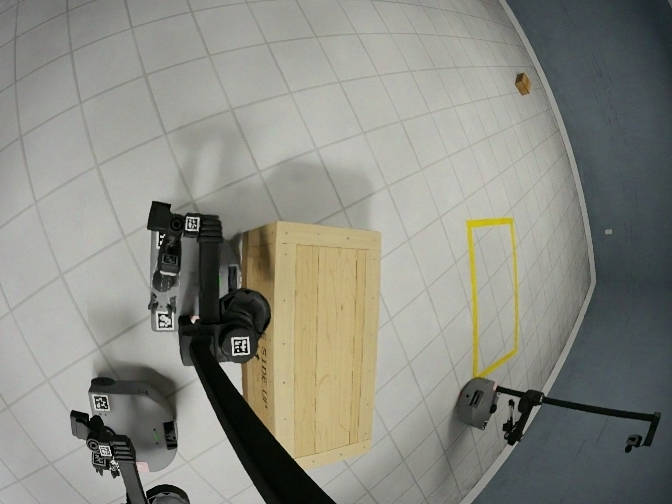

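Call:
{"fn": "execute_actions", "kwargs": {"actions": [{"r1":{"base":{"translate_m":0.42},"joints":{"head_pan_rad":-3.9,"head_tilt_rad":-0.8}},"r3":{"base":{"translate_m":-0.02}},"r2":{"base":{"translate_m":-0.28}}}], "cameras": []}}

Call:
{"fn": "execute_actions", "kwargs": {"actions": [{"r3":{"base":{"translate_m":-0.5}},"r2":{"base":{"translate_m":-0.5}}}], "cameras": ["r2_nav_camera","r3_nav_camera","r1_nav_camera"]}}

Scene clock: 126.07 s.
r1.base_odometry: x=+1.760 y=-1.430 heading=+0.101 (m, m, rad; r1's odometry frame)
r1.turned_by_wheels: +0.000 (rad since the last result)
r1.turned_by_imu: +0.002 (rad since the last result)
r1.base_tilt: forward=-1.8 right=-0.4 (deg)
r1.lidar_m: 0.66 0.87 2.16 3.27 4.35 4.13 1.71 1.71 2.91 0.95 0.67 0.64
r1.head_depth_mm: - - - - 1493 1328 1142 / 3977 - - - - - 1140 / 3917 3401 2470 1896 1603 - - / 3760 3485 2455 1897 1555 1308 1171 / 3684 3372 2404 1876 1545 1309 1173 / 3548 3411 2399 1878 1536 1303 1154 / 3478 3332 2393 1878 1526 1299 1130
r1.base_status: done
r1.joint_positions: lift_m=+0.270 arm_m=-0.003 wrist_yaw_rad=+3.000 wrist_pitch_rad=-0.419 wrist_roll_rad=+0.017 gripper_m=+0.037 head_pan_rad=-3.893 head_tilt_rad=-0.803
r1.joint_status: all done
r1.motor_effort: left_wheel=+2(9) right_wheel=-2(5) lift_m=+19(19) arm_m=-1(0) wrist_yaw_rad=+0(0) wrist_pitch_rad=+8(8) wrist_roll_rad=+0(0) gripper_m=-1(0) head_pan_rad=-2(32) head_tilt_rad=+2(14) (%)
r1.hand_pose: x=+0.0104 y=+0.0797 z=+0.2825 quat_wxyz=(+0.197, +0.706, +0.096, +0.674) (m; r1's base frame)
r1.wrist_depth_mm: - - - - - - - / - - - - - - - / 908 - 918 924 920 937 917 / 716 - 720 723 714 724 730 / 579 587 605 573 618 594 600 / 492 498 - 522 511 498 495 / 443 - - - 419 435 436
r2.base_odometry: x=-0.624 y=-1.652 heading=+2.670 (m, m, rad; r2's odometry frame)
r2.turned_by_wheels: +0.000 (rad since the last result)
r2.turned_by_imu: -0.001 (rad since the last result)
r2.base_tilt: forward=-1.1 right=+1.7 (deg)
r2.lidar_m: 2.57 2.73 3.27 2.36 2.29 2.35 0.29 0.30 0.40 0.41 2.46 2.56
r2.head_depth_mm: 2284 2029 1760 1551 1385 1281 1124 / 2147 1995 1725 1536 1380 1249 1112 / 2300 1979 1739 1536 1373 1285 - / 2290 1962 1702 1079 969 - - / 2261 1955 1685 1055 950 1032 - / 2233 1924 1678 1051 943 1144 - / 2238 1895 1667 1045 937 1168 1109
r2.base_status: done
r2.joint_positions: lift_m=+0.271 arm_m=-0.001 wrist_yaw_rad=+3.001 wrist_pitch_rad=-0.421 wrist_roll_rad=-0.020 gripper_m=+0.037 head_pan_rad=-3.134 head_tilt_rad=-0.979
r2.joint_status: not commanded
r2.motor_effort: left_wheel=-3(15) right_wheel=+2(4) lift_m=+15(15) arm_m=+0(0) wrist_yaw_rad=-1(0) wrist_pitch_rad=+8(7) wrist_roll_rad=+0(0) gripper_m=-2(0) head_pan_rad=-3(3) head_tilt_rad=-5(4) (%)
r2.hand_pose: x=+0.0101 y=+0.0775 z=+0.2828 quat_wxyz=(+0.195, +0.693, +0.101, +0.687) (m; r2's base frame)
r2.wrist_depth_mm: - - - - - - - / - - - - - - - / - - - 988 943 907 882 / 815 798 771 748 720 701 670 / 645 638 - 606 601 575 552 / 537 529 - - 484 482 471 / 463 - - - 425 415 409
r3.base_odometry: x=-0.429 y=-1.763 heading=+0.332 (m, m, rad; r3's odometry frame)
r3.turned_by_wheels: +0.000 (rad since the last result)
r3.turned_by_imu: +0.000 (rad since the last result)
r3.base_tilt: forward=-0.7 right=+1.3 (deg)
r3.lidar_m: 2.85 2.74 3.82 0.52 0.40 0.30 0.29 0.30 2.80 2.06 1.99 2.07
r3.head_depth_mm: 2167 1856 1648 1038 937 1167 1097 / 2149 1872 1655 1041 941 951 - / 2164 1881 1651 1039 943 - - / 2169 1875 1658 1045 943 1087 - / 2185 1898 1657 1061 943 1207 - / 2180 1907 1665 1488 1343 1224 1132 / 2178 1893 1668 1484 1346 1226 1135
r3.base_status: done
r3.joint_positions: lift_m=+0.270 arm_m=+0.001 wrist_yaw_rad=+3.000 wrist_pitch_rad=-0.419 wrist_roll_rad=+0.020 gripper_m=+0.037 head_pan_rad=-3.135 head_tilt_rad=-0.984
r3.joint_status: not commanded
r3.motor_effort: left_wheel=+3(8) right_wheel=-1(10) lift_m=+27(27) arm_m=+0(0) wrist_yaw_rad=-1(1) wrist_pitch_rad=+6(7) wrist_roll_rad=+0(0) gripper_m=+0(1) head_pan_rad=-4(3) head_tilt_rad=-3(4) (%)
r3.hand_pose: x=+0.0103 y=+0.0763 z=+0.2826 quat_wxyz=(+0.197, +0.707, +0.096, +0.673) (m; r3's base frame)
r3.wrist_depth_mm: 387 - - - - - - / 383 503 741 - - - - / 380 504 542 615 915 894 912 / 374 531 539 555 708 700 709 / 374 538 - 576 597 585 568 / 362 498 - - 487 480 488 / - - - - 425 420 421
pictures: none
No camera images: the call's "cameras" was empty. Leave "cameras" out to get every camera's image.

Scene clock: 130.80 s.
r1.base_odometry: x=+1.760 y=-1.430 heading=+0.101 (m, m, rad; r1's odometry frame)
r1.turned_by_wheels: +0.000 (rad since the last result)
r1.turned_by_imu: +0.001 (rad since the last result)
r1.base_tilt: forward=-1.9 right=-0.4 (deg)
r1.lidar_m: 0.66 0.87 2.16 3.26 4.33 4.12 1.34 1.77 2.91 0.95 0.67 0.64
r1.head_depth_mm: - - - - 1484 1321 1144 / 3987 - - - - - 1140 / 3894 3475 2456 1909 1606 - - / 3840 3439 2457 1897 1554 1311 1172 / 3661 3436 2406 1881 1551 1303 1179 / 3574 3352 2416 1900 1535 1306 1159 / 3495 3336 2369 1865 1522 1305 1131
r1.base_status: not commanded
r1.joint_positions: lift_m=+0.270 arm_m=-0.003 wrist_yaw_rad=+3.000 wrist_pitch_rad=-0.419 wrist_roll_rad=+0.017 gripper_m=+0.037 head_pan_rad=-3.893 head_tilt_rad=-0.803
r1.joint_status: not commanded
r1.motor_effort: left_wheel=+2(1) right_wheel=-2(2) lift_m=+19(20) arm_m=+0(0) wrist_yaw_rad=+0(1) wrist_pitch_rad=+8(7) wrist_roll_rad=+0(0) gripper_m=-1(1) head_pan_rad=-3(2) head_tilt_rad=+2(1) (%)
r1.hand_pose: x=+0.0104 y=+0.0797 z=+0.2825 quat_wxyz=(+0.197, +0.706, +0.096, +0.674) (m; r1's base frame)
r1.wrist_depth_mm: - - - - - - - / - - - - - - - / 934 - 933 922 926 937 954 / 714 - 723 714 735 725 730 / 591 588 611 590 605 591 599 / 497 498 - 516 519 506 503 / 438 - - - 420 430 434
r2.base_odometry: x=-0.179 y=-1.879 heading=+2.669 (m, m, rad; r2's odometry frame)
r2.turned_by_wheels: +0.000 (rad since the last result)
r2.turned_by_imu: +0.074 (rad since the last result)
r2.base_tilt: forward=-1.0 right=+1.8 (deg)
r2.lidar_m: 3.04 4.26 2.69 2.08 2.05 1.84 0.27 0.27 0.30 0.39 0.39 2.87
r2.head_depth_mm: 1892 1855 1760 1559 1377 1273 1126 / 2358 1914 1731 1541 1376 1262 1118 / 2330 1962 1722 1529 1362 1284 - / 2274 1953 1695 1520 1341 - - / 2245 1945 1693 1055 947 977 - / 2256 1909 1668 1045 943 956 - / 2215 1899 1664 1035 931 899 1119
r2.base_status: done
r2.joint_positions: lift_m=+0.271 arm_m=-0.001 wrist_yaw_rad=+3.000 wrist_pitch_rad=-0.419 wrist_roll_rad=-0.020 gripper_m=+0.037 head_pan_rad=-3.136 head_tilt_rad=-0.982
r2.joint_status: not commanded
r2.motor_effort: left_wheel=-17(91) right_wheel=-6(43) lift_m=+17(17) arm_m=+0(0) wrist_yaw_rad=+0(1) wrist_pitch_rad=+7(7) wrist_roll_rad=+0(0) gripper_m=-1(1) head_pan_rad=-2(3) head_tilt_rad=-3(4) (%)
r2.hand_pose: x=+0.0104 y=+0.0776 z=+0.2830 quat_wxyz=(+0.195, +0.693, +0.100, +0.687) (m; r2's base frame)
r2.wrist_depth_mm: - - - - - - - / - - - - - - - / - - - 962 938 911 885 / 800 805 761 755 716 693 680 / 639 624 - 601 604 573 551 / 536 527 - - 483 487 471 / 469 - - - 430 420 408
r3.base_odometry: x=-0.901 y=-1.926 heading=+0.331 (m, m, rad; r3's odometry frame)
r3.turned_by_wheels: -0.001 (rad since the last result)
r3.turned_by_imu: +0.120 (rad since the last result)
r3.base_tilt: forward=-0.7 right=+1.2 (deg)
r3.lidar_m: 2.97 4.36 3.25 0.52 0.52 0.32 0.27 0.27 2.72 2.19 2.16 2.35
r3.head_depth_mm: 2143 1855 1643 1039 964 1211 1094 / 2159 1876 1656 1034 953 - - / 2156 1883 1649 1041 943 - - / 2166 1887 1647 1046 944 1006 - / 2167 1900 1665 1050 942 1006 - / 2181 1890 1677 1436 1310 1228 1138 / 2198 1886 1665 1492 1336 1226 1128
r3.base_status: translate_m off_target (by the wheels' count: -0.4996 of -0.5000)
r3.joint_positions: lift_m=+0.270 arm_m=+0.001 wrist_yaw_rad=+3.000 wrist_pitch_rad=-0.418 wrist_roll_rad=+0.020 gripper_m=+0.037 head_pan_rad=-3.135 head_tilt_rad=-0.984
r3.joint_status: not commanded
r3.on_its_own: left_wheel is at rest, and its effort (-60) is outside its rest range (-18 to +18); right_wheel is at rest, and its effort (-59) is outside its rest range (-18 to +18)
r3.motor_effort: left_wheel=-60(80) right_wheel=-59(94) lift_m=+27(28) arm_m=-1(1) wrist_yaw_rad=-1(2) wrist_pitch_rad=+6(6) wrist_roll_rad=+0(0) gripper_m=+0(0) head_pan_rad=-3(4) head_tilt_rad=-5(5) (%)
r3.hand_pose: x=+0.0104 y=+0.0763 z=+0.2827 quat_wxyz=(+0.197, +0.707, +0.096, +0.673) (m; r3's base frame)
r3.wrist_depth_mm: - - - - - - - / 598 - - - - - - / 511 538 698 910 873 920 907 / 504 510 671 702 703 706 705 / 500 554 - 575 597 575 581 / 454 519 - - 486 488 492 / - - - - 422 418 421
pictures: r1_nav_camera (sideways: a quarter turn counterclockwise sets it upright), r2_nav_camera (sideways: a quarter turn counterclockwise sets it upright), r3_nav_camera (sideways: a quarter turn counterclockwise sets it upright)
Images, in order (width x height): r1_nav_camera 672x504, r2_nav_camera 672x504, r3_nav_camera 672x504.

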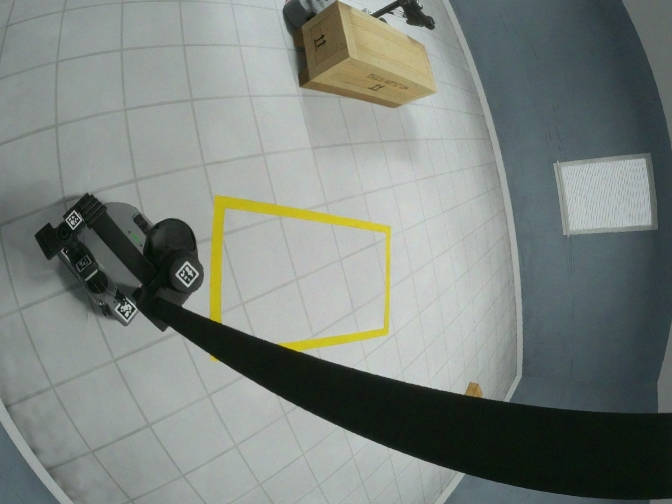

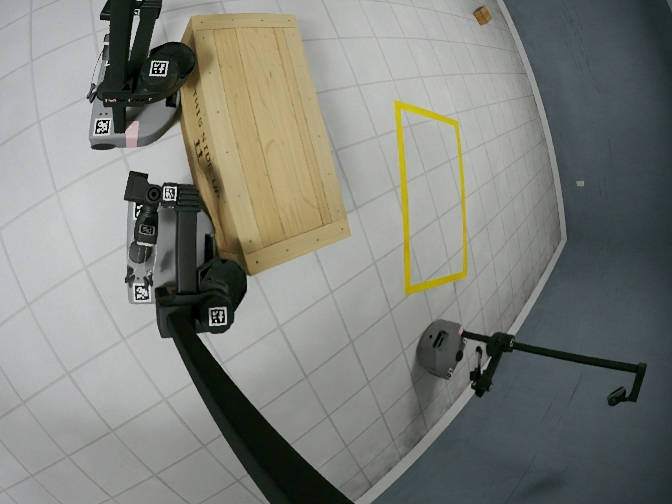

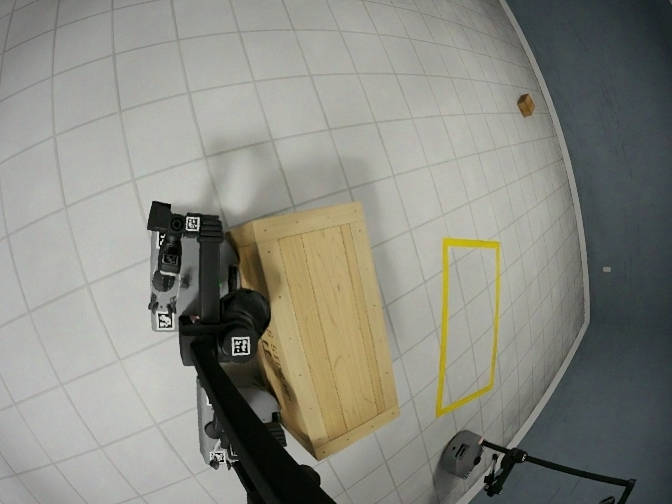

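Call:
{"fn": "execute_actions", "kwargs": {"actions": [{"r1":{"base":{"rotate_rad":-0.31},"joints":{"head_pan_rad":-3.14,"head_tilt_rad":-0.99}},"r3":{"base":{"translate_m":0.01}},"r2":{"base":{"translate_m":0.1}}}], "cameras": []}}

Call:
{"fn": "execute_actions", "kwargs": {"actions": [{"r1":{"base":{"translate_m":-1.0}},"r2":{"base":{"translate_m":0.4}}}], "cameras": ["r1_nav_camera"]}}

Scene clock: 144.60 s.
r1.base_odometry: x=+1.760 y=-1.430 heading=-0.209 (m, m, rad; r1's odometry frame)
r1.turned_by_wheels: -0.310 (rad since the last result)
r1.turned_by_imu: -0.309 (rad since the last result)
r1.base_tilt: forward=-1.9 right=-0.4 (deg)
r1.lidar_m: 0.64 0.71 1.11 3.18 3.55 4.17 1.51 1.34 4.84 1.53 0.78 0.64
r1.head_depth_mm: 3147 2393 1932 1630 1416 1238 - / 3108 2387 1908 1628 1410 1240 1139 / 3075 2317 1918 1615 1394 1270 - / 2989 2312 1904 1607 1408 1271 - / 3048 2203 1901 1609 1383 1235 - / 2989 1742 1784 1607 1383 1217 1134 / 2819 1607 1652 1588 1383 1217 1086
r1.base_status: done
r1.joint_positions: lift_m=+0.270 arm_m=-0.003 wrist_yaw_rad=+3.000 wrist_pitch_rad=-0.419 wrist_roll_rad=+0.017 gripper_m=+0.037 head_pan_rad=-3.147 head_tilt_rad=-0.978
r1.joint_status: all done
r1.motor_effort: left_wheel=+2(8) right_wheel=-3(9) lift_m=+19(20) arm_m=+0(0) wrist_yaw_rad=+0(0) wrist_pitch_rad=+8(7) wrist_roll_rad=+0(0) gripper_m=+0(0) head_pan_rad=+3(30) head_tilt_rad=-5(20) (%)
r1.hand_pose: x=+0.0104 y=+0.0797 z=+0.2825 quat_wxyz=(+0.197, +0.706, +0.096, +0.674) (m; r1's base frame)
r1.wrist_depth_mm: - - - - - - 789 / - - - - - - 759 / 917 - 931 946 959 908 762 / 700 - 715 708 732 721 698 / 587 579 600 577 613 588 585 / 492 491 - 515 512 496 500 / 443 - - - 424 431 435
r2.base_odometry: x=-0.268 y=-1.834 heading=+2.669 (m, m, rad; r2's odometry frame)
r2.turned_by_wheels: +0.000 (rad since the last result)
r2.turned_by_imu: -0.001 (rad since the last result)
r2.base_tilt: forward=-1.1 right=+1.9 (deg)
r2.lidar_m: 2.96 4.18 2.78 2.12 2.10 1.95 0.37 0.36 0.41 0.38 2.66 2.81
r2.head_depth_mm: 1960 1895 1756 1558 1397 1271 1126 / 2333 1940 1736 1539 1380 1254 1112 / 2310 1965 1724 1532 1362 1293 - / 2291 1955 1705 1508 1306 - - / 2255 1928 1698 1053 989 1260 - / 2215 1929 1668 1051 968 1209 - / 2189 1894 1669 1036 947 1178 1117
r2.base_status: done
r2.joint_positions: lift_m=+0.271 arm_m=-0.001 wrist_yaw_rad=+3.000 wrist_pitch_rad=-0.419 wrist_roll_rad=-0.020 gripper_m=+0.037 head_pan_rad=-3.136 head_tilt_rad=-0.982
r2.joint_status: not commanded
r2.motor_effort: left_wheel=-1(14) right_wheel=+0(5) lift_m=+17(17) arm_m=+0(0) wrist_yaw_rad=+0(0) wrist_pitch_rad=+7(7) wrist_roll_rad=+0(0) gripper_m=-1(0) head_pan_rad=-2(3) head_tilt_rad=-3(3) (%)
r2.hand_pose: x=+0.0104 y=+0.0776 z=+0.2830 quat_wxyz=(+0.195, +0.693, +0.100, +0.687) (m; r2's base frame)
r2.wrist_depth_mm: - - - - - - - / - - - - - - - / - - - 962 915 907 864 / 823 795 765 757 718 683 674 / 640 627 - 612 599 569 557 / 529 525 - - 483 486 476 / 463 - - - 422 420 406
r3.base_odometry: x=-0.892 y=-1.922 heading=+0.331 (m, m, rad; r3's odometry frame)
r3.turned_by_wheels: +0.000 (rad since the last result)
r3.turned_by_imu: +0.000 (rad since the last result)
r3.base_tilt: forward=-0.7 right=+1.3 (deg)
r3.lidar_m: 2.97 4.32 3.24 0.50 0.56 0.33 0.28 0.28 2.72 2.18 2.16 2.34
r3.head_depth_mm: 2147 1868 1652 1038 972 1217 1091 / 2147 1857 1658 1044 968 1228 - / 2171 1869 1650 1040 956 - - / 2160 1865 1651 1042 944 1043 - / 2164 1889 1665 1042 944 1065 - / 2177 1891 1668 1447 1310 1230 1133 / 2166 1886 1666 1495 1350 1232 1126
r3.base_status: done
r3.joint_positions: lift_m=+0.270 arm_m=+0.001 wrist_yaw_rad=+3.000 wrist_pitch_rad=-0.418 wrist_roll_rad=+0.020 gripper_m=+0.037 head_pan_rad=-3.135 head_tilt_rad=-0.984
r3.joint_status: not commanded
r3.motor_effort: left_wheel=+1(51) right_wheel=+2(50) lift_m=+28(28) arm_m=+0(0) wrist_yaw_rad=+0(1) wrist_pitch_rad=+6(6) wrist_roll_rad=+0(0) gripper_m=+0(0) head_pan_rad=-3(3) head_tilt_rad=-4(4) (%)
r3.hand_pose: x=+0.0104 y=+0.0763 z=+0.2827 quat_wxyz=(+0.197, +0.707, +0.096, +0.673) (m; r3's base frame)
r3.wrist_depth_mm: - - 614 - - - - / 622 - 703 - - - - / 572 811 541 858 885 932 921 / 551 639 512 675 705 706 702 / 510 573 - 581 592 571 574 / 471 525 - - 487 485 481 / - - - - 419 419 423
pictures: none
No camera images: the call's "cameras" was empty. Leave "cameras" out to get every camera's image.

Scene clock: 149.60 s.
r1.base_odometry: x=+0.781 y=-1.222 heading=-0.209 (m, m, rad; r1's odometry frame)
r1.turned_by_wheels: +0.000 (rad since the last result)
r1.turned_by_imu: +0.000 (rad since the last result)
r1.base_tilt: forward=-2.1 right=-0.4 (deg)
r1.lidar_m: 1.62 1.80 2.85 3.34 3.68 3.17 0.95 0.57 0.52 3.95 2.00 1.64
r1.head_depth_mm: 2755 2407 1946 1632 1405 1240 - / 2755 2389 1918 1617 1401 1237 1136 / 2808 2319 1917 1628 1392 1274 - / 2799 2327 1903 1603 1393 1266 - / 2838 2309 1889 1612 1389 1233 - / 2886 2297 1343 1343 1357 1217 - / 2887 2295 1328 1134 1158 1185 1087
r1.base_status: done
r1.joint_positions: lift_m=+0.270 arm_m=-0.003 wrist_yaw_rad=+3.000 wrist_pitch_rad=-0.419 wrist_roll_rad=+0.017 gripper_m=+0.037 head_pan_rad=-3.147 head_tilt_rad=-0.979
r1.joint_status: not commanded
r1.motor_effort: left_wheel=+2(5) right_wheel=-2(10) lift_m=+19(20) arm_m=+0(0) wrist_yaw_rad=+0(0) wrist_pitch_rad=+7(8) wrist_roll_rad=+0(0) gripper_m=+1(0) head_pan_rad=+3(3) head_tilt_rad=-5(5) (%)
r1.hand_pose: x=+0.0104 y=+0.0797 z=+0.2825 quat_wxyz=(+0.197, +0.706, +0.096, +0.674) (m; r1's base frame)
r1.wrist_depth_mm: - - - - - - - / - - - - - - - / 924 - 932 929 917 923 938 / 726 - 708 736 730 723 725 / 591 583 615 585 608 592 600 / 496 490 - 515 511 500 499 / 446 - - - 426 431 435
r2.base_odometry: x=-0.624 y=-1.652 heading=+2.669 (m, m, rad; r2's odometry frame)
r2.turned_by_wheels: +0.000 (rad since the last result)
r2.turned_by_imu: -0.001 (rad since the last result)
r2.base_tilt: forward=-1.1 right=+1.9 (deg)
r2.lidar_m: 2.56 3.82 3.01 2.27 2.28 2.38 0.75 0.54 0.53 2.55 2.48 2.63
r2.head_depth_mm: 2386 2017 1751 1553 1391 1268 1125 / 2364 1993 1743 1534 1383 1250 1119 / 2311 1972 1710 1519 1369 1290 - / 2237 1908 1621 1473 1359 - - / 1832 1725 1204 1424 1353 1258 - / 2067 1736 1172 1339 1341 1230 - / 2212 1894 1168 1269 1331 1214 1122
r2.base_status: done
r2.joint_positions: lift_m=+0.271 arm_m=-0.001 wrist_yaw_rad=+3.000 wrist_pitch_rad=-0.419 wrist_roll_rad=-0.020 gripper_m=+0.037 head_pan_rad=-3.136 head_tilt_rad=-0.982
r2.joint_status: not commanded
r2.motor_effort: left_wheel=-1(11) right_wheel=+0(5) lift_m=+17(17) arm_m=+0(0) wrist_yaw_rad=+0(0) wrist_pitch_rad=+7(7) wrist_roll_rad=+0(0) gripper_m=+0(0) head_pan_rad=-2(1) head_tilt_rad=-3(4) (%)
r2.hand_pose: x=+0.0104 y=+0.0776 z=+0.2830 quat_wxyz=(+0.195, +0.693, +0.100, +0.687) (m; r2's base frame)
r2.wrist_depth_mm: - - - - - - - / - - - - - - - / - - 997 983 932 914 874 / 822 794 753 743 729 693 676 / 644 630 - 596 596 569 561 / 533 524 - - 479 480 474 / 464 - - - 427 413 411
r3.base_odometry: x=-0.892 y=-1.922 heading=+0.331 (m, m, rad; r3's odometry frame)
r3.turned_by_wheels: +0.000 (rad since the last result)
r3.turned_by_imu: +0.000 (rad since the last result)
r3.base_tilt: forward=-0.7 right=+1.3 (deg)
r3.lidar_m: 2.97 4.32 0.58 2.62 0.56 0.33 0.28 0.28 2.72 2.17 2.15 2.35
r3.head_depth_mm: 1287 1605 1518 1035 973 1224 1087 / 2162 1861 1616 1038 969 1224 - / 2169 1877 1655 1041 956 - - / 2162 1880 1664 1042 941 1045 - / 2179 1881 1656 1047 943 1064 - / 2191 1882 1663 1435 1317 1228 1140 / 2187 1889 1666 1488 1350 1230 1131
r3.base_status: not commanded
r3.joint_positions: lift_m=+0.270 arm_m=+0.001 wrist_yaw_rad=+3.000 wrist_pitch_rad=-0.418 wrist_roll_rad=+0.020 gripper_m=+0.037 head_pan_rad=-3.135 head_tilt_rad=-0.984
r3.joint_status: not commanded
r3.motor_effort: left_wheel=+1(0) right_wheel=+2(1) lift_m=+27(28) arm_m=-1(0) wrist_yaw_rad=+0(1) wrist_pitch_rad=+6(6) wrist_roll_rad=+0(0) gripper_m=+0(1) head_pan_rad=-3(3) head_tilt_rad=-4(4) (%)
r3.hand_pose: x=+0.0104 y=+0.0763 z=+0.2827 quat_wxyz=(+0.197, +0.707, +0.096, +0.673) (m; r3's base frame)
r3.wrist_depth_mm: - - - - - - - / 628 - - - 705 - - / 569 920 891 843 544 539 922 / 552 707 716 664 522 510 702 / 512 566 - 579 566 555 576 / 457 518 - - 486 488 488 / - - - - 416 417 421
pictures: r1_nav_camera (sideways: a quarter turn counterclockwise sets it upright)
Images, in order (width x height): r1_nav_camera 672x504.

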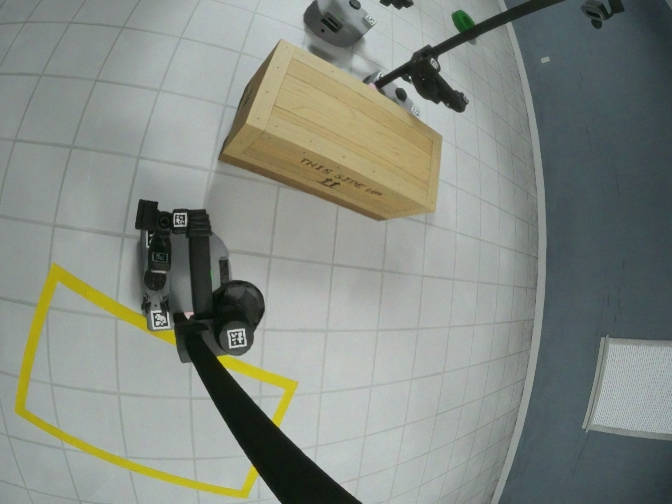

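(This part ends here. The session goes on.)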